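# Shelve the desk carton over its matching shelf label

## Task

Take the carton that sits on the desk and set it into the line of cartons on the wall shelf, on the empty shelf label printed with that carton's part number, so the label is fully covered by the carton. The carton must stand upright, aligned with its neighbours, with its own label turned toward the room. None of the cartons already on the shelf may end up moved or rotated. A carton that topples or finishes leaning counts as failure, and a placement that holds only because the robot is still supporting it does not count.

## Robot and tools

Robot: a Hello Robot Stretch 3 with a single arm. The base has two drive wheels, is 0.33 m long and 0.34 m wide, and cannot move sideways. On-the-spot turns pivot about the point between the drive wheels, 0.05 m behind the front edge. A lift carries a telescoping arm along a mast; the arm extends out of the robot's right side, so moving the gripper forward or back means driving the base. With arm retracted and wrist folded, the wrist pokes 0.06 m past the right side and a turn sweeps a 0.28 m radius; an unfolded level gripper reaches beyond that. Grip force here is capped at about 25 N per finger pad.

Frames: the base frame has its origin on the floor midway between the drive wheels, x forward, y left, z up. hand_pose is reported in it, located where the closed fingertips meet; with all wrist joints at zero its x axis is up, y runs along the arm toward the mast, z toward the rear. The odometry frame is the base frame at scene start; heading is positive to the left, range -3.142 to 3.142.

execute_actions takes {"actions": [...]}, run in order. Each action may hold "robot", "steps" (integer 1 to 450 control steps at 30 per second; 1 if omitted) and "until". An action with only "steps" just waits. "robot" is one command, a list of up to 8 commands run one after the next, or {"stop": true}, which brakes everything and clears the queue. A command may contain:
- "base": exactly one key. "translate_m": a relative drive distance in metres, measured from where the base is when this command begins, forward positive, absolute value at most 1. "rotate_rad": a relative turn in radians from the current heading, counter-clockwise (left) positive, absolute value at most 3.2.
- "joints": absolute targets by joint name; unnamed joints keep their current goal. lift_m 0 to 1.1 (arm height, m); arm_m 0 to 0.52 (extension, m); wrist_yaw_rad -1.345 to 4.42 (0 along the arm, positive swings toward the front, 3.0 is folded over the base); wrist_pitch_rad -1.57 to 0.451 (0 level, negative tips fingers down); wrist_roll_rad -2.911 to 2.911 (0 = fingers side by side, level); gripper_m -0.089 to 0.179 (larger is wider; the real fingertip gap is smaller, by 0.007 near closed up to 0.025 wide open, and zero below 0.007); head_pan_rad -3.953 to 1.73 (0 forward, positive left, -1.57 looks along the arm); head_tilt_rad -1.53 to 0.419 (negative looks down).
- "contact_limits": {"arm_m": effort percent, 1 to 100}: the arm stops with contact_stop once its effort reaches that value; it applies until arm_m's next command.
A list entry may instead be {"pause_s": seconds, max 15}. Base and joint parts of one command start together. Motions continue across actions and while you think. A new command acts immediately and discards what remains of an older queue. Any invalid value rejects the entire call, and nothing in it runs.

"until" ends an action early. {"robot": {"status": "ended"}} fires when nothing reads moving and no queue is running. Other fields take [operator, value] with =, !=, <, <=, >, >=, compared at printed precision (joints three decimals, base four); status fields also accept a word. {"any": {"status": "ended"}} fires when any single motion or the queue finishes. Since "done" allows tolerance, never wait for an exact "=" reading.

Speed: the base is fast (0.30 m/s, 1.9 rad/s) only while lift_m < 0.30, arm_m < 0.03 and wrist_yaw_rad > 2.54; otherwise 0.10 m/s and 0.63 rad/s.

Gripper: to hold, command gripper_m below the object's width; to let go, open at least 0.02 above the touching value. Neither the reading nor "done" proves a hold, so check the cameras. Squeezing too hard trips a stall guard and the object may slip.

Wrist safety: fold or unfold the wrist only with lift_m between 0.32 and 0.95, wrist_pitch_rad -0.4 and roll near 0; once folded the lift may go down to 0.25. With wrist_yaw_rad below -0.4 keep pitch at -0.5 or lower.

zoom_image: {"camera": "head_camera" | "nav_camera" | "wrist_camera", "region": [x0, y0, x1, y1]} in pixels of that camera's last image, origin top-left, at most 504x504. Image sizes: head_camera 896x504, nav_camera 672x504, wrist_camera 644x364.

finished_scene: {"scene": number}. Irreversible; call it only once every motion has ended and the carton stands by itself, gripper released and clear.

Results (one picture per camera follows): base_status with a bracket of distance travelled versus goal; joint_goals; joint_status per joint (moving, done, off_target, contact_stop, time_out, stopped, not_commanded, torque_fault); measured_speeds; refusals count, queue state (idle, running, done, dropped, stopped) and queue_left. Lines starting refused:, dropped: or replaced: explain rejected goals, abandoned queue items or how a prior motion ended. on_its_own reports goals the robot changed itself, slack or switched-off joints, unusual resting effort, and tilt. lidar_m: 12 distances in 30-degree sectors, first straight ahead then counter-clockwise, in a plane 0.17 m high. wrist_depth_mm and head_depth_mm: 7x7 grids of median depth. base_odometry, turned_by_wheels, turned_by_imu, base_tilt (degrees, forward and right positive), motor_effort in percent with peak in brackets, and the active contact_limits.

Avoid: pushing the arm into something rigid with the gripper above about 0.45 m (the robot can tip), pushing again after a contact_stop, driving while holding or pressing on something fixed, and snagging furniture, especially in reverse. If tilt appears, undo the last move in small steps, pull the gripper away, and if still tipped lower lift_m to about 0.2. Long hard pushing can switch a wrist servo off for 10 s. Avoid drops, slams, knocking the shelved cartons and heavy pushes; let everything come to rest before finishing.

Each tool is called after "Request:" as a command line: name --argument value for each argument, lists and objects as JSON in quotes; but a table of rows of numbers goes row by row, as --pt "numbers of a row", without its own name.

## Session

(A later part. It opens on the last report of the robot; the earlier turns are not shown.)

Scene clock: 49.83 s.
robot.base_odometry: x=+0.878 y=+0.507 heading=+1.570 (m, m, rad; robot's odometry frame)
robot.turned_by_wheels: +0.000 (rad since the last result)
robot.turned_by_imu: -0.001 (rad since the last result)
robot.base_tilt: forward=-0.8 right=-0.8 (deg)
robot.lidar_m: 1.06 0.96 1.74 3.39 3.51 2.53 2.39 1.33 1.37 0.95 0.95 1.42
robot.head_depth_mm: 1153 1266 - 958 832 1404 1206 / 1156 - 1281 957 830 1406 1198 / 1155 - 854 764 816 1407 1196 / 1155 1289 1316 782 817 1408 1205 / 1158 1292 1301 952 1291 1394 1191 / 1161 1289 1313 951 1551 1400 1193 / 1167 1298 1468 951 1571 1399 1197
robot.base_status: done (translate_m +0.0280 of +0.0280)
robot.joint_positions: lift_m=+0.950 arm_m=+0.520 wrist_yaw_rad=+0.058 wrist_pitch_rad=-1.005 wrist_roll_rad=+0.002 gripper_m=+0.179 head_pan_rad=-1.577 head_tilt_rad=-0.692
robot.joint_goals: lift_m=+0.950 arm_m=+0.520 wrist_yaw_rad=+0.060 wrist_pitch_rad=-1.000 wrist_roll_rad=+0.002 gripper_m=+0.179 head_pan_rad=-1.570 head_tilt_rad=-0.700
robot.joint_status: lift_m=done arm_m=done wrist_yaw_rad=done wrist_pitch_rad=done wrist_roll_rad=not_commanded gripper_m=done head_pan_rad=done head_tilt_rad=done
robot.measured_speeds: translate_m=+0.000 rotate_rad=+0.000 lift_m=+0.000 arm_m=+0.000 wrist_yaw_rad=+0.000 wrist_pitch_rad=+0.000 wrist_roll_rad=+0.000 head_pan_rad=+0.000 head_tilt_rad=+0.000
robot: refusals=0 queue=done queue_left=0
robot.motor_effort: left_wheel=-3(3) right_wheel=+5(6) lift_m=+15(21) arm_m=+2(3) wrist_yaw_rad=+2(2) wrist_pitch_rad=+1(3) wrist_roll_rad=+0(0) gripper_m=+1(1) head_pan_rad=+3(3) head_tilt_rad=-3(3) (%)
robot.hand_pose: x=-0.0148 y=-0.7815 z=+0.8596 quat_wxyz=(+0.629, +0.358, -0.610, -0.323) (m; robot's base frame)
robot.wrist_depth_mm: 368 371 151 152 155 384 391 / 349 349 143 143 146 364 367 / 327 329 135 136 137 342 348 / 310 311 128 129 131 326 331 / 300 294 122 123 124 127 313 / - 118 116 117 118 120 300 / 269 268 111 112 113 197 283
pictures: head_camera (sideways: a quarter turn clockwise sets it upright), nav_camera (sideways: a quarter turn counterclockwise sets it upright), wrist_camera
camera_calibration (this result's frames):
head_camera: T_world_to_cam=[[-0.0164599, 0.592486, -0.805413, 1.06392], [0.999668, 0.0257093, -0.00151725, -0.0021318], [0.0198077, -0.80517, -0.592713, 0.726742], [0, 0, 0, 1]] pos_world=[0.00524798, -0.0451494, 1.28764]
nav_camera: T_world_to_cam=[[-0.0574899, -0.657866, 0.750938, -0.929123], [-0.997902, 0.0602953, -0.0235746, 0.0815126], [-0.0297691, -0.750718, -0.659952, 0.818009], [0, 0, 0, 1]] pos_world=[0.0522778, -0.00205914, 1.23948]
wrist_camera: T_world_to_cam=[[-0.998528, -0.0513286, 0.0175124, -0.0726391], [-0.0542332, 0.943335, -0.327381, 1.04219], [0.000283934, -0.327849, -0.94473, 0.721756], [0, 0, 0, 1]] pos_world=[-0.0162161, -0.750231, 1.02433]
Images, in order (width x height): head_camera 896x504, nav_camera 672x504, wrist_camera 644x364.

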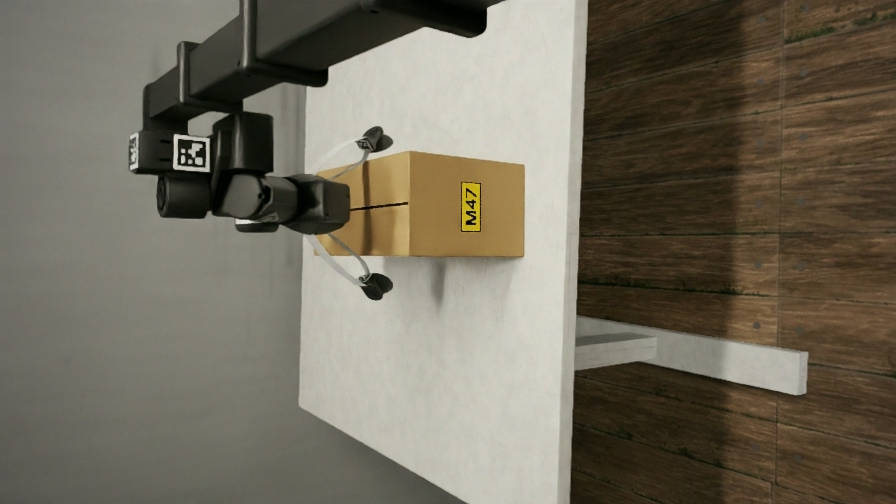

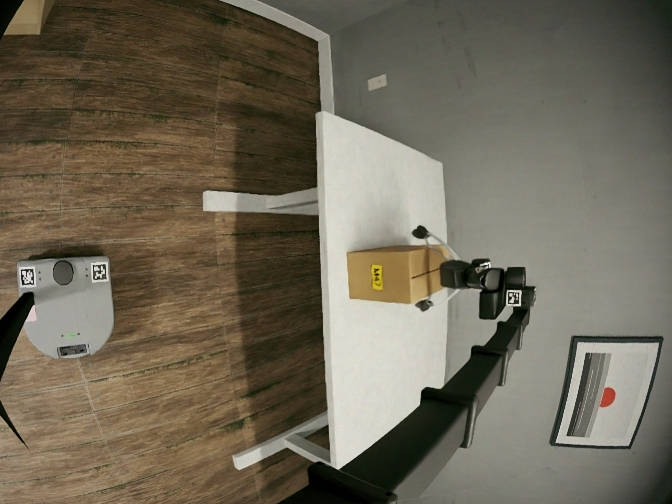

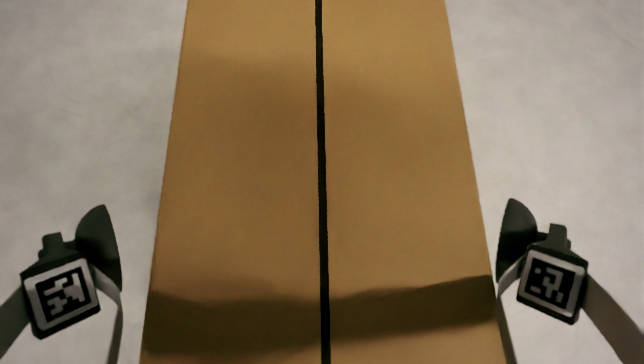

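Request:
execute_actions --actions '[{"robot":[{"base":{"translate_m":-0.007}},{"joints":{"lift_m":0.93}},{"joints":{"gripper_m":0.03}},{"pause_s":0.5},{"joints":{"lift_m":0.97}}],"steps":450,"until":{"robot":{"status":"ended"}}}]'

Scene clock: 52.27 s.
robot.base_odometry: x=+0.878 y=+0.500 heading=+1.570 (m, m, rad; robot's odometry frame)
robot.turned_by_wheels: +0.000 (rad since the last result)
robot.turned_by_imu: +0.000 (rad since the last result)
robot.base_tilt: forward=-0.8 right=-0.9 (deg)
robot.lidar_m: 1.06 0.97 1.74 3.38 3.48 2.53 2.39 1.33 1.36 0.95 0.95 1.42
robot.head_depth_mm: 1158 1265 - 960 829 1407 1200 / 1154 1247 1250 958 828 1403 1201 / 1157 - 1186 767 821 1405 1194 / 1157 1285 1350 785 821 1408 1197 / 1154 1293 1312 954 1292 1409 1195 / 1159 1292 1309 953 1362 1403 1193 / 1164 1299 1457 951 1560 1394 1192
robot.base_status: done (translate_m -0.0070 of -0.0070)
robot.joint_positions: lift_m=+0.937 arm_m=+0.520 wrist_yaw_rad=+0.059 wrist_pitch_rad=-0.989 wrist_roll_rad=+0.002 gripper_m=+0.179 head_pan_rad=-1.577 head_tilt_rad=-0.692
robot.joint_goals: lift_m=+0.937 arm_m=+0.520 wrist_yaw_rad=+0.060 wrist_pitch_rad=-1.000 wrist_roll_rad=+0.002 gripper_m=+0.179 head_pan_rad=-1.570 head_tilt_rad=-0.700
robot.joint_status: lift_m=contact_stop arm_m=done wrist_yaw_rad=done wrist_pitch_rad=done wrist_roll_rad=not_commanded gripper_m=done head_pan_rad=done head_tilt_rad=done
robot.measured_speeds: translate_m=+0.000 rotate_rad=+0.002 lift_m=+0.006 arm_m=+0.000 wrist_yaw_rad=+0.000 wrist_pitch_rad=+0.072 wrist_roll_rad=+0.000 head_pan_rad=+0.000 head_tilt_rad=+0.000
robot: refusals=0 queue=dropped queue_left=0
robot.on_its_own: lift_m is slack since a contact_stop, until your next command for it (your +0.930 is given up)
robot.motor_effort: left_wheel=-2(7) right_wheel=+4(6) lift_m=+13(15) arm_m=+2(2) wrist_yaw_rad=+1(2) wrist_pitch_rad=-7(8) wrist_roll_rad=+0(1) gripper_m=-2(2) head_pan_rad=+2(3) head_tilt_rad=-4(3) (%)
robot.hand_pose: x=-0.0145 y=-0.7851 z=+0.8486 quat_wxyz=(+0.631, +0.354, -0.613, -0.318) (m; robot's base frame)
robot.wrist_depth_mm: 365 365 143 144 147 384 389 / 341 338 134 136 137 359 361 / 321 318 127 128 129 337 342 / 305 301 120 121 122 317 320 / 294 114 114 115 116 118 305 / - 108 108 109 110 111 292 / 259 103 103 104 105 107 272
pictures: head_camera (sideways: a quarter turn clockwise sets it upright), nav_camera (sideways: a quarter turn counterclockwise sets it upright), wrist_camera
dropped: robot: command 1 of its queue: lift_m: contact_stop
camera_calibration (this result's frames):
head_camera: T_world_to_cam=[[-0.016457, 0.592587, -0.805339, 1.06382], [0.999668, 0.0257057, -0.0015133, -0.00213695], [0.019805, -0.805097, -0.592813, 0.726872], [0, 0, 0, 1]] pos_world=[0.00524781, -0.0451477, 1.28763]
nav_camera: T_world_to_cam=[[-0.0574929, -0.657959, 0.750856, -0.929016], [-0.997902, 0.060302, -0.0235678, 0.0815038], [-0.0297715, -0.750636, -0.660045, 0.818131], [0, 0, 0, 1]] pos_world=[0.0522779, -0.00205154, 1.23948]
wrist_camera: T_world_to_cam=[[-0.998495, -0.0520092, 0.0173967, -0.0727406], [-0.0548213, 0.937958, -0.342389, 1.05052], [0.00148997, -0.342828, -0.939397, 0.693895], [0, 0, 0, 1]] pos_world=[-0.0160739, -0.751242, 1.0128]
Images, in order (width x height): head_camera 896x504, nav_camera 672x504, wrist_camera 644x364.

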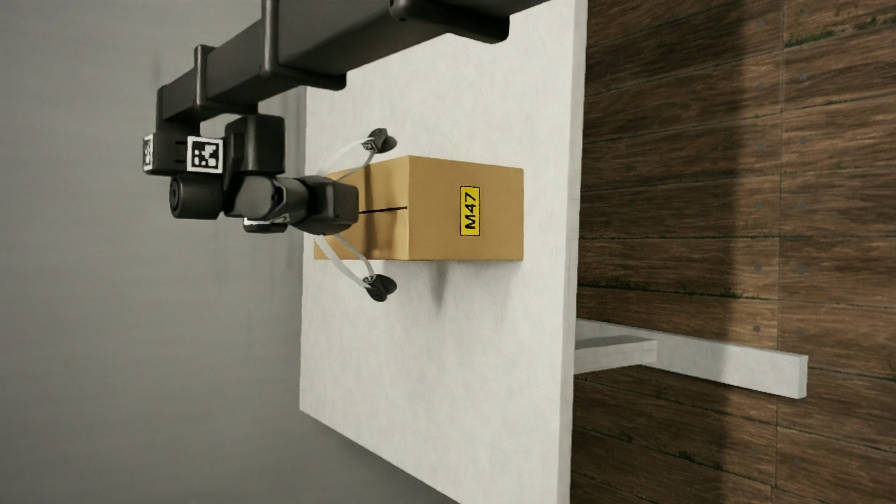

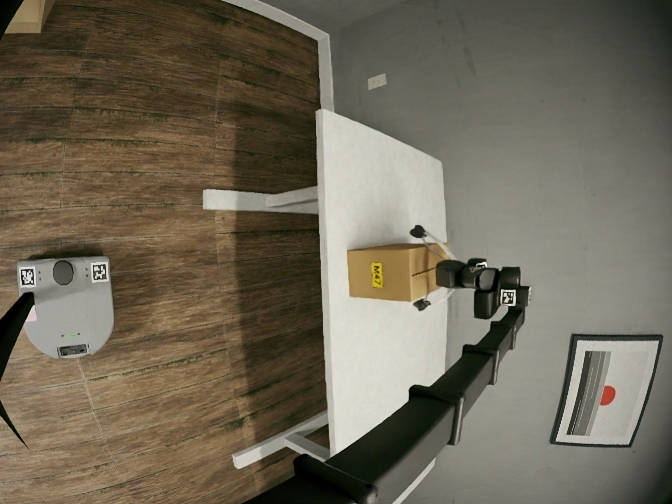

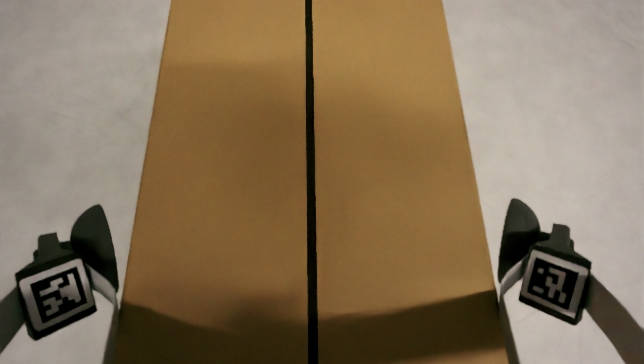

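Inner finger springs touch the edges. Raise a bit and close.

Request:
execute_actions --actions '[{"robot":[{"joints":{"lift_m":0.948}},{"joints":{"gripper_m":0.03}},{"pause_s":0.5},{"joints":{"lift_m":0.985}}],"steps":450,"until":{"robot":{"status":"ended"}}}]'

Scene clock: 56.70 s.
robot.base_odometry: x=+0.878 y=+0.500 heading=+1.570 (m, m, rad; robot's odometry frame)
robot.turned_by_wheels: +0.000 (rad since the last result)
robot.turned_by_imu: -0.001 (rad since the last result)
robot.base_tilt: forward=-0.7 right=-0.8 (deg)
robot.lidar_m: 1.06 0.97 1.73 3.38 3.49 2.52 2.39 1.33 1.36 0.95 0.95 1.42
robot.head_depth_mm: 1155 - 1243 959 830 1403 1200 / 1135 1330 1310 958 830 1409 1201 / 1137 - 763 766 831 1395 1193 / 1158 1291 988 780 829 1408 1199 / 1161 1290 1308 953 1295 1397 1194 / 1163 1290 1303 952 1358 1400 1191 / 1159 1296 1454 949 1561 1395 1195
robot.base_status: done (translate_m -0.0070 of -0.0070)
robot.joint_positions: lift_m=+0.985 arm_m=+0.520 wrist_yaw_rad=+0.059 wrist_pitch_rad=-1.011 wrist_roll_rad=+0.002 gripper_m=+0.120 head_pan_rad=-1.577 head_tilt_rad=-0.692
robot.joint_goals: lift_m=+0.985 arm_m=+0.520 wrist_yaw_rad=+0.060 wrist_pitch_rad=-1.000 wrist_roll_rad=+0.002 gripper_m=+0.030 head_pan_rad=-1.570 head_tilt_rad=-0.700
robot.joint_status: lift_m=done arm_m=done wrist_yaw_rad=done wrist_pitch_rad=done wrist_roll_rad=not_commanded gripper_m=off_target head_pan_rad=done head_tilt_rad=done
robot.measured_speeds: translate_m=+0.000 rotate_rad=+0.000 lift_m=+0.000 arm_m=+0.000 wrist_yaw_rad=+0.000 wrist_pitch_rad=+0.000 wrist_roll_rad=+0.000 head_pan_rad=+0.000 head_tilt_rad=+0.000
robot: refusals=0 queue=done queue_left=0
robot.motor_effort: left_wheel=-1(2) right_wheel=+1(4) lift_m=+21(23) arm_m=+2(2) wrist_yaw_rad=+2(1) wrist_pitch_rad=+4(6) wrist_roll_rad=+0(0) gripper_m=-99(98) head_pan_rad=+3(2) head_tilt_rad=-3(4) (%)
robot.hand_pose: x=-0.0148 y=-0.7802 z=+0.8936 quat_wxyz=(+0.628, +0.360, -0.609, -0.325) (m; robot's base frame)
robot.wrist_depth_mm: 403 404 140 141 143 425 427 / 383 383 132 134 135 404 407 / 362 358 125 127 128 380 388 / 344 342 119 120 122 361 366 / 333 114 114 115 116 119 346 / - 108 109 110 111 112 334 / 299 104 104 105 106 308 313
pictures: head_camera (sideways: a quarter turn clockwise sets it upright), nav_camera (sideways: a quarter turn counterclockwise sets it upright), wrist_camera
camera_calibration (this result's frames):
head_camera: T_world_to_cam=[[-0.0164591, 0.592586, -0.805339, 1.06382], [0.999668, 0.0257092, -0.0015133, -0.00213695], [0.0198078, -0.805096, -0.592813, 0.726872], [0, 0, 0, 1]] pos_world=[0.00524797, -0.0451477, 1.28763]
nav_camera: T_world_to_cam=[[-0.0574907, -0.657959, 0.750856, -0.929016], [-0.997902, 0.0602986, -0.0235678, 0.0815038], [-0.0297689, -0.750636, -0.660045, 0.818131], [0, 0, 0, 1]] pos_world=[0.0522779, -0.00205138, 1.23948]
wrist_camera: T_world_to_cam=[[-0.998473, -0.0523734, 0.0175466, -0.0739792], [-0.0552338, 0.945106, -0.322063, 1.04874], [0.000284069, -0.32254, -0.946556, 0.760058], [0, 0, 0, 1]] pos_world=[-0.0161565, -0.749892, 1.05849]
Images, in order (width x height): head_camera 896x504, nav_camera 672x504, wrist_camera 644x364.

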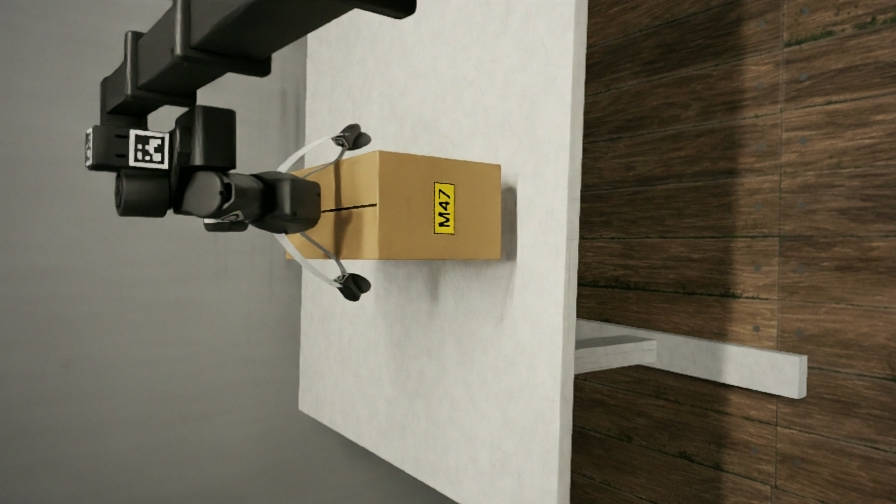

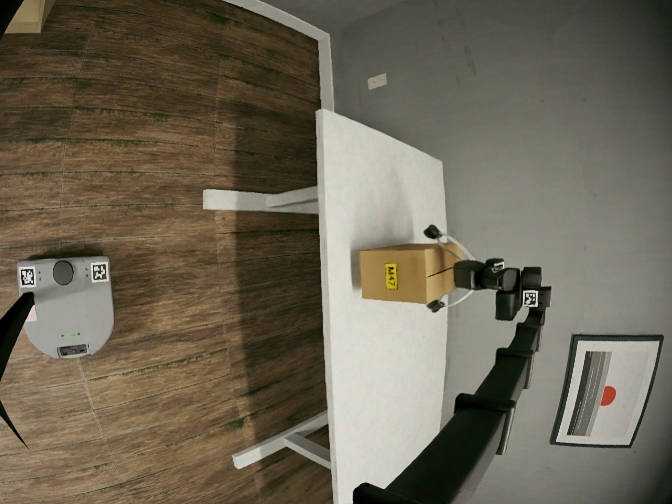

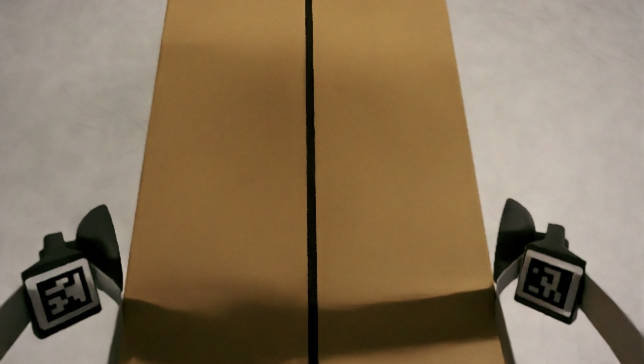

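Request:
execute_actions --actions '[{"robot":[{"joints":{"lift_m":0.95}},{"joints":{"gripper_m":0.179}},{"joints":{"lift_m":0.968}},{"joints":{"gripper_m":0.07}},{"pause_s":0.5}],"steps":450,"until":{"robot":{"status":"ended"}}}]'

Scene clock: 63.03 s.
robot.base_odometry: x=+0.878 y=+0.500 heading=+1.570 (m, m, rad; robot's odometry frame)
robot.turned_by_wheels: +0.000 (rad since the last result)
robot.turned_by_imu: -0.001 (rad since the last result)
robot.base_tilt: forward=-0.8 right=-0.8 (deg)
robot.lidar_m: 1.06 0.97 1.74 3.37 3.50 2.52 2.39 1.33 1.36 0.95 0.95 1.42
robot.head_depth_mm: 1153 1245 1187 924 831 1410 1197 / 1152 - 1311 956 831 1413 1198 / 1154 - 818 739 828 1410 1203 / 1160 1278 1271 751 826 1401 1196 / 1156 1290 1300 958 1287 1398 1196 / 1156 1295 1303 953 1367 1408 1195 / 1159 1295 1468 952 1557 1403 1192
robot.base_status: done (translate_m -0.0070 of -0.0070)
robot.joint_positions: lift_m=+0.968 arm_m=+0.520 wrist_yaw_rad=+0.059 wrist_pitch_rad=-1.011 wrist_roll_rad=+0.002 gripper_m=+0.135 head_pan_rad=-1.577 head_tilt_rad=-0.692
robot.joint_goals: lift_m=+0.968 arm_m=+0.520 wrist_yaw_rad=+0.060 wrist_pitch_rad=-1.000 wrist_roll_rad=+0.002 gripper_m=+0.070 head_pan_rad=-1.570 head_tilt_rad=-0.700
robot.joint_status: lift_m=done arm_m=done wrist_yaw_rad=done wrist_pitch_rad=done wrist_roll_rad=not_commanded gripper_m=off_target head_pan_rad=done head_tilt_rad=done
robot.measured_speeds: translate_m=+0.000 rotate_rad=+0.000 lift_m=+0.000 arm_m=+0.000 wrist_yaw_rad=+0.000 wrist_pitch_rad=+0.000 wrist_roll_rad=+0.000 head_pan_rad=+0.000 head_tilt_rad=+0.000
robot: refusals=0 queue=done queue_left=0
robot.motor_effort: left_wheel=-1(2) right_wheel=+1(1) lift_m=+20(22) arm_m=+2(2) wrist_yaw_rad=+1(1) wrist_pitch_rad=+4(4) wrist_roll_rad=+0(0) gripper_m=-99(98) head_pan_rad=+3(3) head_tilt_rad=-4(3) (%)
robot.hand_pose: x=-0.0148 y=-0.7802 z=+0.8766 quat_wxyz=(+0.628, +0.360, -0.609, -0.325) (m; robot's base frame)
robot.wrist_depth_mm: 383 389 168 170 175 406 412 / 366 369 152 153 158 380 388 / 345 348 139 140 142 360 365 / 329 326 128 129 131 343 347 / 314 120 119 120 121 324 330 / - 111 111 112 113 115 316 / 285 105 104 105 105 293 298
pictures: head_camera (sideways: a quarter turn clockwise sets it upright), nav_camera (sideways: a quarter turn counterclockwise sets it upright), wrist_camera
camera_calibration (this result's frames):
head_camera: T_world_to_cam=[[-0.0164591, 0.592586, -0.805339, 1.06382], [0.999668, 0.0257092, -0.0015133, -0.00213695], [0.0198078, -0.805096, -0.592813, 0.726872], [0, 0, 0, 1]] pos_world=[0.00524797, -0.0451477, 1.28763]
nav_camera: T_world_to_cam=[[-0.0574907, -0.657959, 0.750856, -0.929016], [-0.997902, 0.0602986, -0.0235678, 0.0815038], [-0.0297689, -0.750636, -0.660045, 0.818131], [0, 0, 0, 1]] pos_world=[0.0522779, -0.00205138, 1.23948]
wrist_camera: T_world_to_cam=[[-0.998473, -0.0523764, 0.0175478, -0.0736843], [-0.0552371, 0.945157, -0.321912, 1.04313], [0.000275195, -0.32239, -0.946607, 0.744129], [0, 0, 0, 1]] pos_world=[-0.0161571, -0.749881, 1.04149]
Images, in order (width x height): head_camera 896x504, nav_camera 672x504, wrist_camera 644x364.

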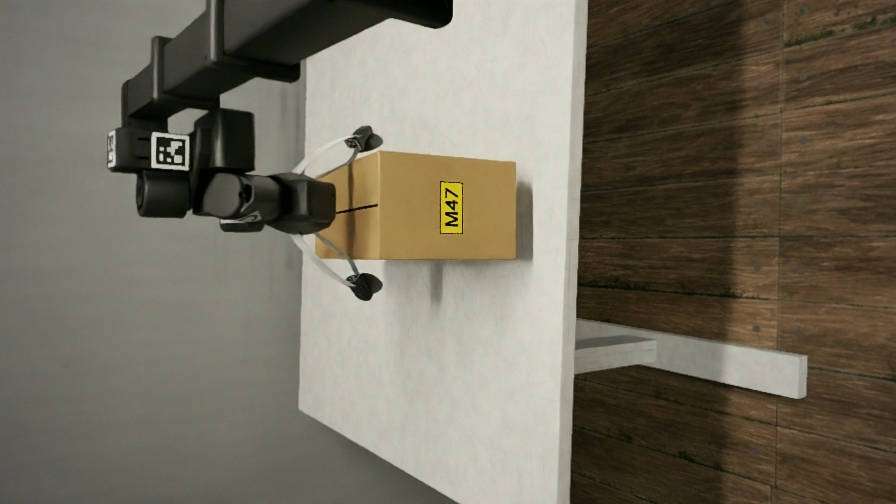

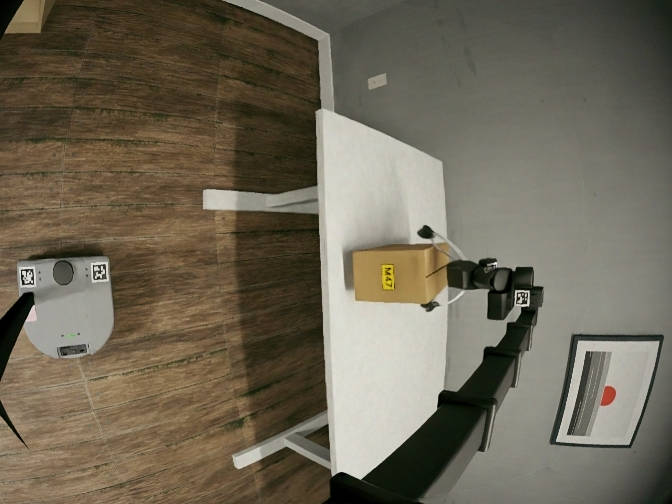

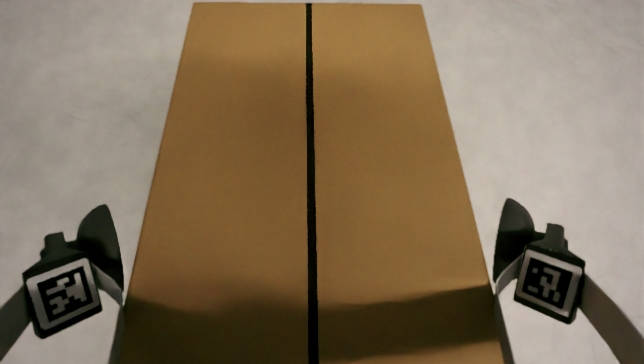

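Request:
execute_actions --actions '[{"robot":[{"joints":{"lift_m":0.952}},{"joints":{"gripper_m":0.179}},{"pause_s":1},{"joints":{"lift_m":0.975,"arm_m":0.505}}],"steps":450,"until":{"robot":{"status":"ended"}}}]'

Scene clock: 64.33 s.
robot.base_odometry: x=+0.878 y=+0.500 heading=+1.570 (m, m, rad; robot's odometry frame)
robot.turned_by_wheels: +0.000 (rad since the last result)
robot.turned_by_imu: +0.000 (rad since the last result)
robot.base_tilt: forward=-0.8 right=-0.8 (deg)
robot.lidar_m: 1.06 0.97 1.73 3.39 3.50 2.53 2.39 1.33 1.36 0.95 0.95 1.42
robot.head_depth_mm: 1150 1248 - 923 828 1405 1204 / 1154 - 1280 958 832 1409 1200 / 1155 - 853 765 817 1405 1198 / 1153 1280 1313 781 816 1397 1198 / 1157 1298 1307 955 1331 1388 1196 / 1163 1302 1301 953 1363 1405 1192 / 1166 1289 1464 950 1554 1402 1191
robot.base_status: done (translate_m -0.0070 of -0.0070)
robot.joint_positions: lift_m=+0.953 arm_m=+0.520 wrist_yaw_rad=+0.059 wrist_pitch_rad=-0.996 wrist_roll_rad=+0.004 gripper_m=+0.118 head_pan_rad=-1.577 head_tilt_rad=-0.692
robot.joint_goals: lift_m=+0.953 arm_m=+0.520 wrist_yaw_rad=+0.060 wrist_pitch_rad=-1.000 wrist_roll_rad=+0.004 gripper_m=+0.070 head_pan_rad=-1.570 head_tilt_rad=-0.700
robot.joint_status: lift_m=contact_stop arm_m=done wrist_yaw_rad=done wrist_pitch_rad=done wrist_roll_rad=not_commanded gripper_m=off_target head_pan_rad=done head_tilt_rad=done
robot.measured_speeds: translate_m=+0.000 rotate_rad=-0.001 lift_m=+0.005 arm_m=+0.000 wrist_yaw_rad=+0.000 wrist_pitch_rad=+0.024 wrist_roll_rad=+0.000 head_pan_rad=+0.000 head_tilt_rad=+0.000
robot: refusals=0 queue=dropped queue_left=0
robot.on_its_own: lift_m is slack since a contact_stop, until your next command for it
robot.motor_effort: left_wheel=-2(2) right_wheel=+5(5) lift_m=+15(19) arm_m=+1(2) wrist_yaw_rad=+1(2) wrist_pitch_rad=-3(10) wrist_roll_rad=+0(1) gripper_m=-100(99) head_pan_rad=+3(3) head_tilt_rad=-3(4) (%)
robot.hand_pose: x=-0.0145 y=-0.7838 z=+0.8635 quat_wxyz=(+0.630, +0.355, -0.612, -0.320) (m; robot's base frame)
robot.wrist_depth_mm: 380 380 160 162 165 398 403 / 358 360 150 152 155 374 378 / 337 336 142 144 146 352 355 / 318 317 135 136 136 333 336 / 303 128 128 129 130 320 320 / 293 122 122 123 124 126 302 / 272 273 116 117 118 284 290
pictures: head_camera (sideways: a quarter turn clockwise sets it upright), nav_camera (sideways: a quarter turn counterclockwise sets it upright), wrist_camera
dropped: robot: command 0 of its queue: lift_m: contact_stop
camera_calibration (this result's frames):
head_camera: T_world_to_cam=[[-0.0164581, 0.592793, -0.805187, 1.06362], [0.999668, 0.02571, -0.00150517, -0.00214754], [0.0198091, -0.804945, -0.593019, 0.72714], [0, 0, 0, 1]] pos_world=[0.00524801, -0.045144, 1.28762]
nav_camera: T_world_to_cam=[[-0.0574915, -0.658151, 0.750687, -0.928797], [-0.997902, 0.0603041, -0.0235539, 0.0814857], [-0.0297675, -0.750467, -0.660238, 0.818381], [0, 0, 0, 1]] pos_world=[0.052278, -0.00203538, 1.23948]
wrist_camera: T_world_to_cam=[[-0.998525, -0.0516114, 0.016841, -0.0721724], [-0.0542676, 0.940054, -0.33668, 1.05112], [0.00154512, -0.337098, -0.941468, 0.71464], [0, 0, 0, 1]] pos_world=[-0.0161284, -0.750931, 1.02792]
Images, in order (width x height): head_camera 896x504, nav_camera 672x504, wrist_camera 644x364.

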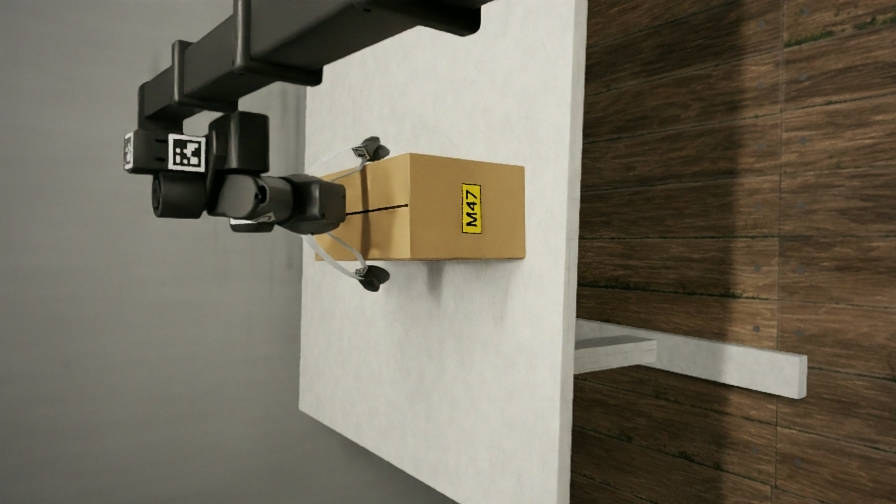

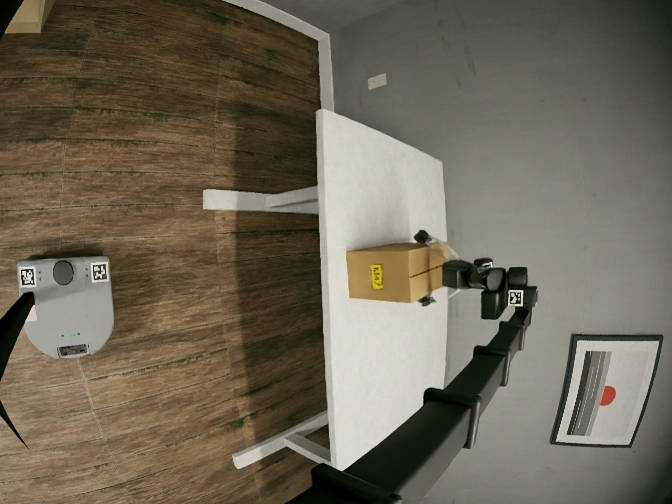

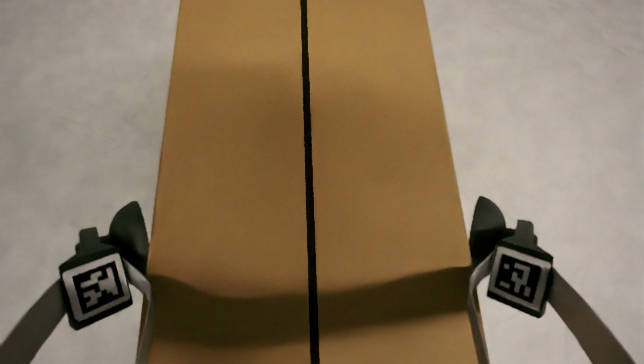

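Request:
execute_actions --actions '[{"robot":[{"joints":{"gripper_m":0.179}},{"joints":{"lift_m":0.985}},{"joints":{"wrist_pitch_rad":-0.93}},{"joints":{"lift_m":0.958}},{"joints":{"gripper_m":0.095}},{"pause_s":0.5},{"joints":{"lift_m":0.99}}],"steps":450,"until":{"robot":{"status":"ended"}}}]'

Scene clock: 72.97 s.
robot.base_odometry: x=+0.878 y=+0.500 heading=+1.570 (m, m, rad; robot's odometry frame)
robot.turned_by_wheels: +0.000 (rad since the last result)
robot.turned_by_imu: -0.002 (rad since the last result)
robot.base_tilt: forward=-0.8 right=-0.8 (deg)
robot.lidar_m: 1.06 0.97 1.73 3.38 3.49 2.53 2.39 1.33 1.36 0.95 0.95 1.42
robot.head_depth_mm: 1150 - 1251 957 828 1411 1201 / 1135 1333 1311 958 831 1414 1197 / 1137 - 788 770 825 1403 1195 / 1157 1288 1131 786 827 1400 1199 / 1165 1291 1301 950 1327 1397 1198 / 1158 1288 1300 950 1367 1402 1192 / 1165 1294 1427 948 1556 1408 1197
robot.base_status: done (translate_m -0.0070 of -0.0070)
robot.joint_positions: lift_m=+0.990 arm_m=+0.520 wrist_yaw_rad=+0.059 wrist_pitch_rad=-0.942 wrist_roll_rad=+0.004 gripper_m=+0.096 head_pan_rad=-1.577 head_tilt_rad=-0.692
robot.joint_goals: lift_m=+0.990 arm_m=+0.520 wrist_yaw_rad=+0.060 wrist_pitch_rad=-0.930 wrist_roll_rad=+0.004 gripper_m=+0.095 head_pan_rad=-1.570 head_tilt_rad=-0.700
robot.joint_status: lift_m=done arm_m=done wrist_yaw_rad=done wrist_pitch_rad=done wrist_roll_rad=not_commanded gripper_m=off_target head_pan_rad=done head_tilt_rad=done
robot.measured_speeds: translate_m=+0.000 rotate_rad=+0.000 lift_m=+0.000 arm_m=+0.000 wrist_yaw_rad=+0.000 wrist_pitch_rad=+0.000 wrist_roll_rad=+0.000 head_pan_rad=+0.000 head_tilt_rad=+0.000
robot: refusals=0 queue=done queue_left=0
robot.motor_effort: left_wheel=-1(2) right_wheel=+2(4) lift_m=+21(22) arm_m=+2(2) wrist_yaw_rad=+1(1) wrist_pitch_rad=+4(6) wrist_roll_rad=+0(0) gripper_m=-56(98) head_pan_rad=+3(2) head_tilt_rad=-3(3) (%)
robot.hand_pose: x=-0.0138 y=-0.7957 z=+0.9071 quat_wxyz=(+0.638, +0.339, -0.621, -0.303) (m; robot's base frame)
robot.wrist_depth_mm: 447 451 171 173 460 473 478 / 415 421 161 162 166 436 447 / 389 393 152 153 156 409 412 / 364 369 144 145 147 382 385 / 344 139 137 138 139 363 361 / 329 130 130 132 132 338 344 / 309 306 124 125 126 322 323
pictures: head_camera (sideways: a quarter turn clockwise sets it upright), nav_camera (sideways: a quarter turn counterclockwise sets it upright), wrist_camera
camera_calibration (this result's frames):
head_camera: T_world_to_cam=[[-0.0164579, 0.592793, -0.805187, 1.06362], [0.999668, 0.0257097, -0.00150517, -0.00214754], [0.0198088, -0.804945, -0.593019, 0.72714], [0, 0, 0, 1]] pos_world=[0.005248, -0.045144, 1.28762]
nav_camera: T_world_to_cam=[[-0.0574917, -0.658151, 0.750687, -0.928797], [-0.997902, 0.0603045, -0.0235539, 0.0814857], [-0.0297678, -0.750467, -0.660238, 0.818381], [0, 0, 0, 1]] pos_world=[0.052278, -0.0020354, 1.23948]
wrist_camera: T_world_to_cam=[[-0.998575, -0.0507772, 0.0164024, -0.0717456], [-0.0531703, 0.920896, -0.386166, 1.10668], [0.00450359, -0.386488, -0.922283, 0.694967], [0, 0, 0, 1]] pos_world=[-0.0159306, -0.754185, 1.0695]
Images, in order (width x height): head_camera 896x504, nav_camera 672x504, wrist_camera 644x364.

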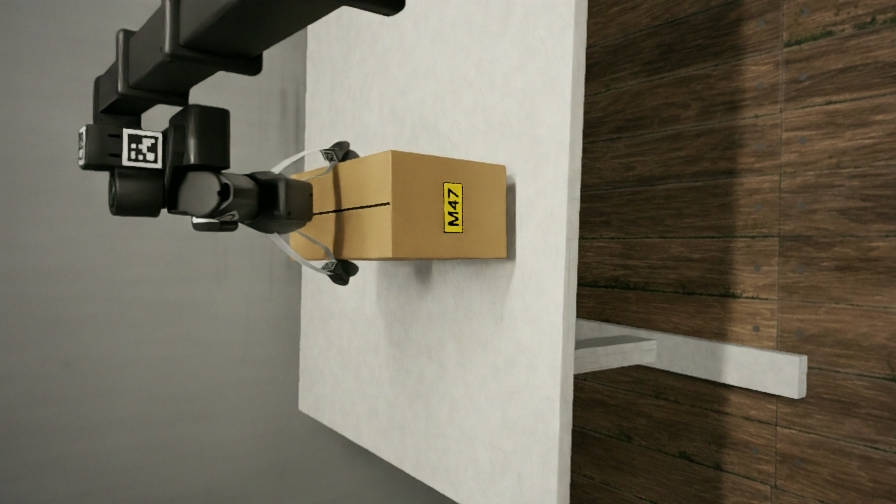

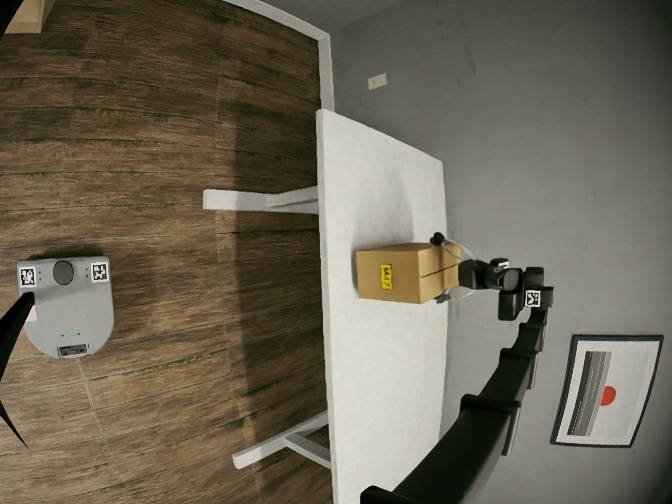

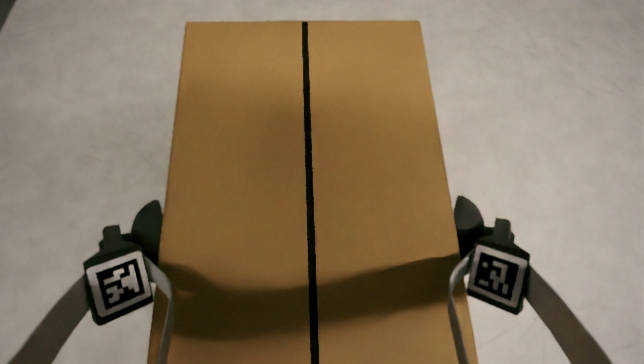

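Request:
execute_actions --actions '[{"robot":[{"joints":{"lift_m":1.0,"arm_m":0.06,"wrist_yaw_rad":0}},{"base":{"rotate_rad":1.747}},{"base":{"translate_m":1}},{"base":{"translate_m":1}},{"base":{"translate_m":0.62}},{"base":{"rotate_rad":1.395},"joints":{"head_tilt_rad":-0.8}}],"steps":450,"until":{"robot":{"status":"ended"}}},{"steps":450,"until":{"robot":{"status":"ended"}}},{"steps":450,"until":{"robot":{"status":"ended"}}},{"steps":450,"until":{"robot":{"status":"ended"}}}]'

Scene clock: 117.40 s.
robot.base_odometry: x=-1.702 y=+0.044 heading=-1.571 (m, m, rad; robot's odometry frame)
robot.turned_by_wheels: +3.142 (rad since the last result)
robot.turned_by_imu: +3.134 (rad since the last result)
robot.base_tilt: forward=-0.7 right=-0.8 (deg)
robot.lidar_m: 2.04 2.09 2.80 3.59 2.19 1.75 1.74 1.16 0.83 0.79 0.81 1.08
robot.head_depth_mm: 646 707 - - - 1330 1154 / 647 734 - - - 361 1111 / 647 734 - - - 356 435 / 650 737 852 648 410 360 442 / 651 739 808 794 1272 1327 1147 / 652 740 773 667 1242 1326 1152 / 654 739 851 843 1244 1328 1153
robot.base_status: done (rotate_rad +1.3949 of +1.3950)
robot.joint_positions: lift_m=+1.000 arm_m=+0.060 wrist_yaw_rad=+0.001 wrist_pitch_rad=-0.943 wrist_roll_rad=+0.004 gripper_m=+0.096 head_pan_rad=-1.577 head_tilt_rad=-0.790
robot.joint_goals: lift_m=+1.000 arm_m=+0.060 wrist_yaw_rad=+0.000 wrist_pitch_rad=-0.930 wrist_roll_rad=+0.004 gripper_m=+0.095 head_pan_rad=-1.570 head_tilt_rad=-0.800
robot.joint_status: lift_m=done arm_m=done wrist_yaw_rad=done wrist_pitch_rad=done wrist_roll_rad=not_commanded gripper_m=off_target head_pan_rad=done head_tilt_rad=done
robot.measured_speeds: translate_m=+0.000 rotate_rad=+0.000 lift_m=+0.000 arm_m=+0.000 wrist_yaw_rad=+0.000 wrist_pitch_rad=+0.000 wrist_roll_rad=+0.000 head_pan_rad=+0.000 head_tilt_rad=+0.000
robot: refusals=0 queue=done queue_left=0
robot.motor_effort: left_wheel=-2(5) right_wheel=+2(9) lift_m=+21(22) arm_m=-3(3) wrist_yaw_rad=-2(2) wrist_pitch_rad=+5(5) wrist_roll_rad=+0(1) gripper_m=-55(56) head_pan_rad=+3(3) head_tilt_rad=-5(14) (%)
robot.hand_pose: x=-0.0214 y=-0.3362 z=+0.9170 quat_wxyz=(+0.629, +0.321, -0.630, -0.322) (m; robot's base frame)
robot.wrist_depth_mm: 286 303 171 173 293 338 324 / 407 353 161 162 166 412 422 / 438 425 152 153 156 497 - / - - 144 145 147 - - / - 139 137 138 139 - - / - 130 131 131 132 - - / 970 961 124 125 126 986 -
pictures: head_camera (sideways: a quarter turn clockwise sets it upright), nav_camera (sideways: a quarter turn counterclockwise sets it upright), wrist_camera
camera_calibration (this result's frames):
head_camera: T_world_to_cam=[[-0.0160305, 0.668557, -0.743488, 0.983196], [0.999667, 0.0257505, 0.00160119, -0.00619166], [0.0202157, -0.743215, -0.668747, 0.825647], [0, 0, 0, 1]] pos_world=[0.00525974, -0.0435293, 1.28315]
nav_camera: T_world_to_cam=[[-0.0578823, -0.728285, 0.682826, -0.840355], [-0.997893, 0.062299, -0.0181437, 0.0744394], [-0.0293256, -0.682437, -0.730356, 0.909576], [0, 0, 0, 1]] pos_world=[0.0523147, 0.00407305, 1.23948]
wrist_camera: T_world_to_cam=[[-0.999839, 0.0071777, 0.0164201, -0.0367275], [0.000289319, 0.922628, -0.38569, 0.688264], [-0.017918, -0.385623, -0.922482, 0.88173], [0, 0, 0, 1]] pos_world=[-0.0211218, -0.294732, 1.07944]
Images, in order (width x height): head_camera 896x504, nav_camera 672x504, wrist_camera 644x364.

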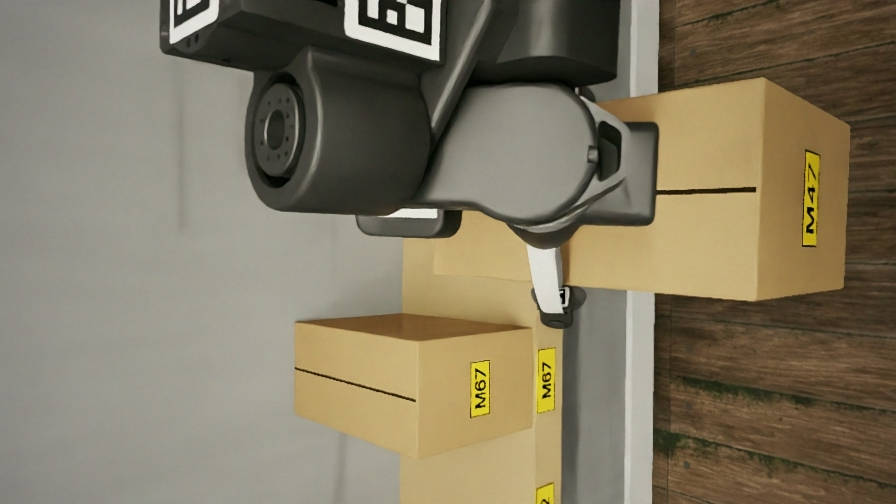

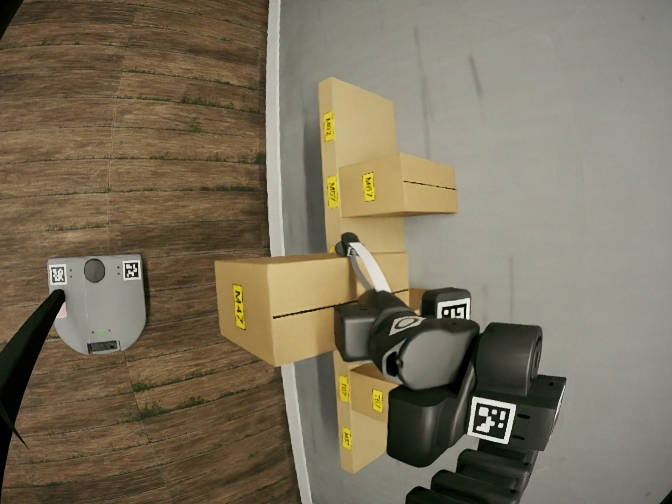

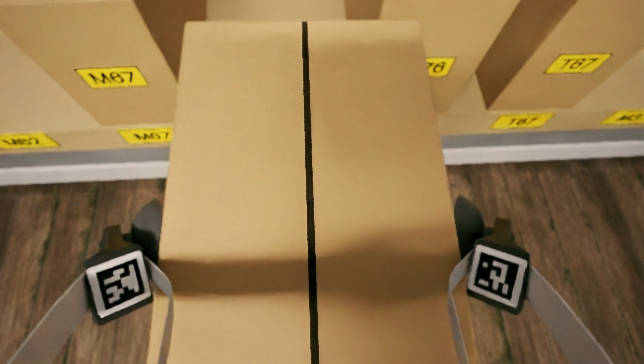

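Request:
execute_actions --actions '[{"robot":[{"base":{"translate_m":0.054},"joints":{"lift_m":1.01}},{"joints":{"arm_m":0.2}}],"steps":450,"until":{"robot":{"status":"ended"}}}]'

Scene clock: 125.67 s.
robot.base_odometry: x=-1.702 y=-0.010 heading=-1.572 (m, m, rad; robot's odometry frame)
robot.turned_by_wheels: +0.000 (rad since the last result)
robot.turned_by_imu: -0.002 (rad since the last result)
robot.base_tilt: forward=-0.8 right=-0.8 (deg)
robot.lidar_m: 1.98 2.05 2.73 3.60 2.22 1.79 1.79 1.15 0.82 0.79 0.81 1.08
robot.head_depth_mm: - 731 719 669 1221 1332 1151 / 628 - 742 669 754 1321 1155 / 637 - - 486 463 1300 1150 / 649 735 812 501 483 1299 1151 / 651 736 775 668 1234 1325 1150 / 650 739 817 718 1244 1327 1149 / 650 739 854 869 1238 1329 1155
robot.base_status: done (translate_m +0.0540 of +0.0540)
robot.joint_positions: lift_m=+1.010 arm_m=+0.200 wrist_yaw_rad=+0.001 wrist_pitch_rad=-0.943 wrist_roll_rad=+0.004 gripper_m=+0.096 head_pan_rad=-1.577 head_tilt_rad=-0.790
robot.joint_goals: lift_m=+1.010 arm_m=+0.200 wrist_yaw_rad=+0.000 wrist_pitch_rad=-0.930 wrist_roll_rad=+0.004 gripper_m=+0.095 head_pan_rad=-1.570 head_tilt_rad=-0.800
robot.joint_status: lift_m=done arm_m=done wrist_yaw_rad=done wrist_pitch_rad=done wrist_roll_rad=not_commanded gripper_m=off_target head_pan_rad=done head_tilt_rad=done
robot.measured_speeds: translate_m=+0.000 rotate_rad=+0.000 lift_m=+0.000 arm_m=+0.000 wrist_yaw_rad=+0.000 wrist_pitch_rad=+0.000 wrist_roll_rad=+0.000 head_pan_rad=+0.000 head_tilt_rad=+0.000
robot: refusals=0 queue=done queue_left=0
robot.motor_effort: left_wheel=-2(4) right_wheel=+3(8) lift_m=+21(21) arm_m=+2(2) wrist_yaw_rad=-1(0) wrist_pitch_rad=+5(5) wrist_roll_rad=+0(0) gripper_m=-56(55) head_pan_rad=+2(3) head_tilt_rad=-4(3) (%)
robot.hand_pose: x=-0.0215 y=-0.4757 z=+0.9270 quat_wxyz=(+0.629, +0.321, -0.631, -0.322) (m; robot's base frame)
robot.wrist_depth_mm: 275 271 171 172 291 283 298 / 250 252 161 161 166 264 268 / 233 235 151 153 156 246 250 / 240 241 144 145 147 297 342 / 391 139 136 138 139 441 - / - 130 130 131 133 - - / 982 966 124 125 126 - -
pictures: head_camera (sideways: a quarter turn clockwise sets it upright), nav_camera (sideways: a quarter turn counterclockwise sets it upright), wrist_camera
camera_calibration (this result's frames):
head_camera: T_world_to_cam=[[-0.01603, 0.668651, -0.743403, 0.983085], [0.999667, 0.0257503, 0.00160523, -0.00619691], [0.0202162, -0.74313, -0.668841, 0.82577], [0, 0, 0, 1]] pos_world=[0.00525975, -0.0435269, 1.28315]
nav_camera: T_world_to_cam=[[-0.0578829, -0.728371, 0.682733, -0.840234], [-0.997893, 0.0623013, -0.0181365, 0.0744301], [-0.029325, -0.682344, -0.730443, 0.909688], [0, 0, 0, 1]] pos_world=[0.0523147, 0.00408098, 1.23948]
wrist_camera: T_world_to_cam=[[-0.999836, 0.00765829, 0.0164204, -0.0357248], [0.000733394, 0.922643, -0.385654, 0.820816], [-0.0181036, -0.385579, -0.922497, 0.837181], [0, 0, 0, 1]] pos_world=[-0.0211649, -0.434248, 1.08944]
Images, in order (width x height): head_camera 896x504, nav_camera 672x504, wrist_camera 644x364.

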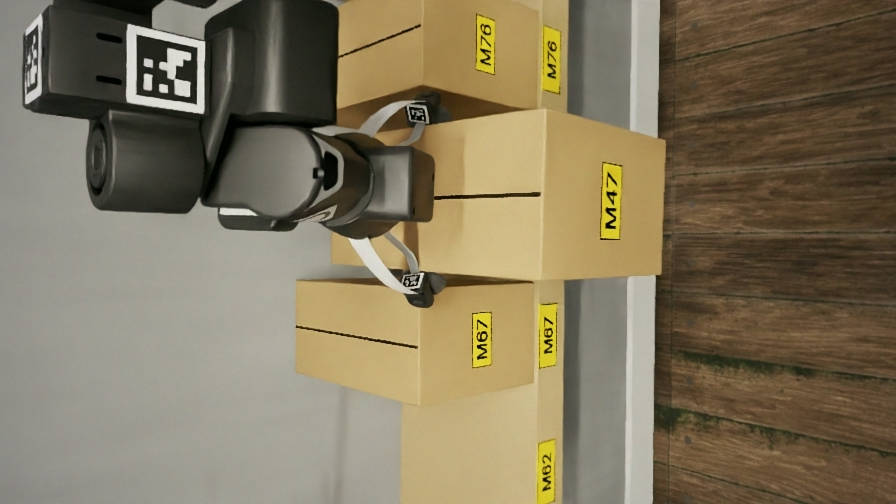

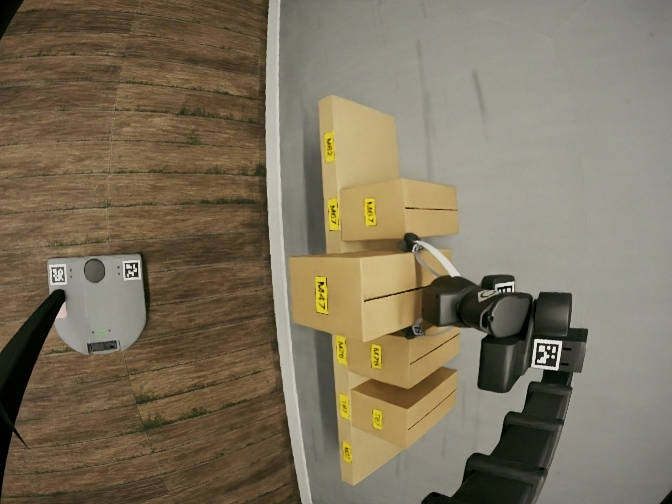

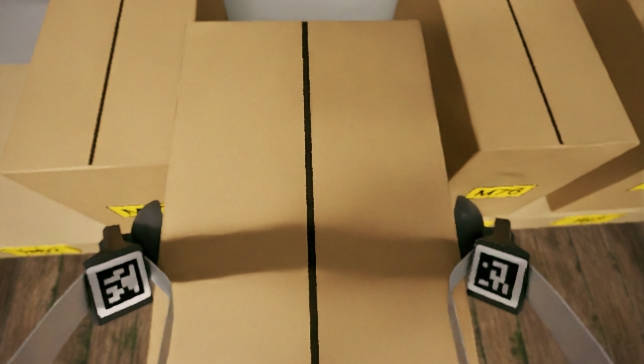

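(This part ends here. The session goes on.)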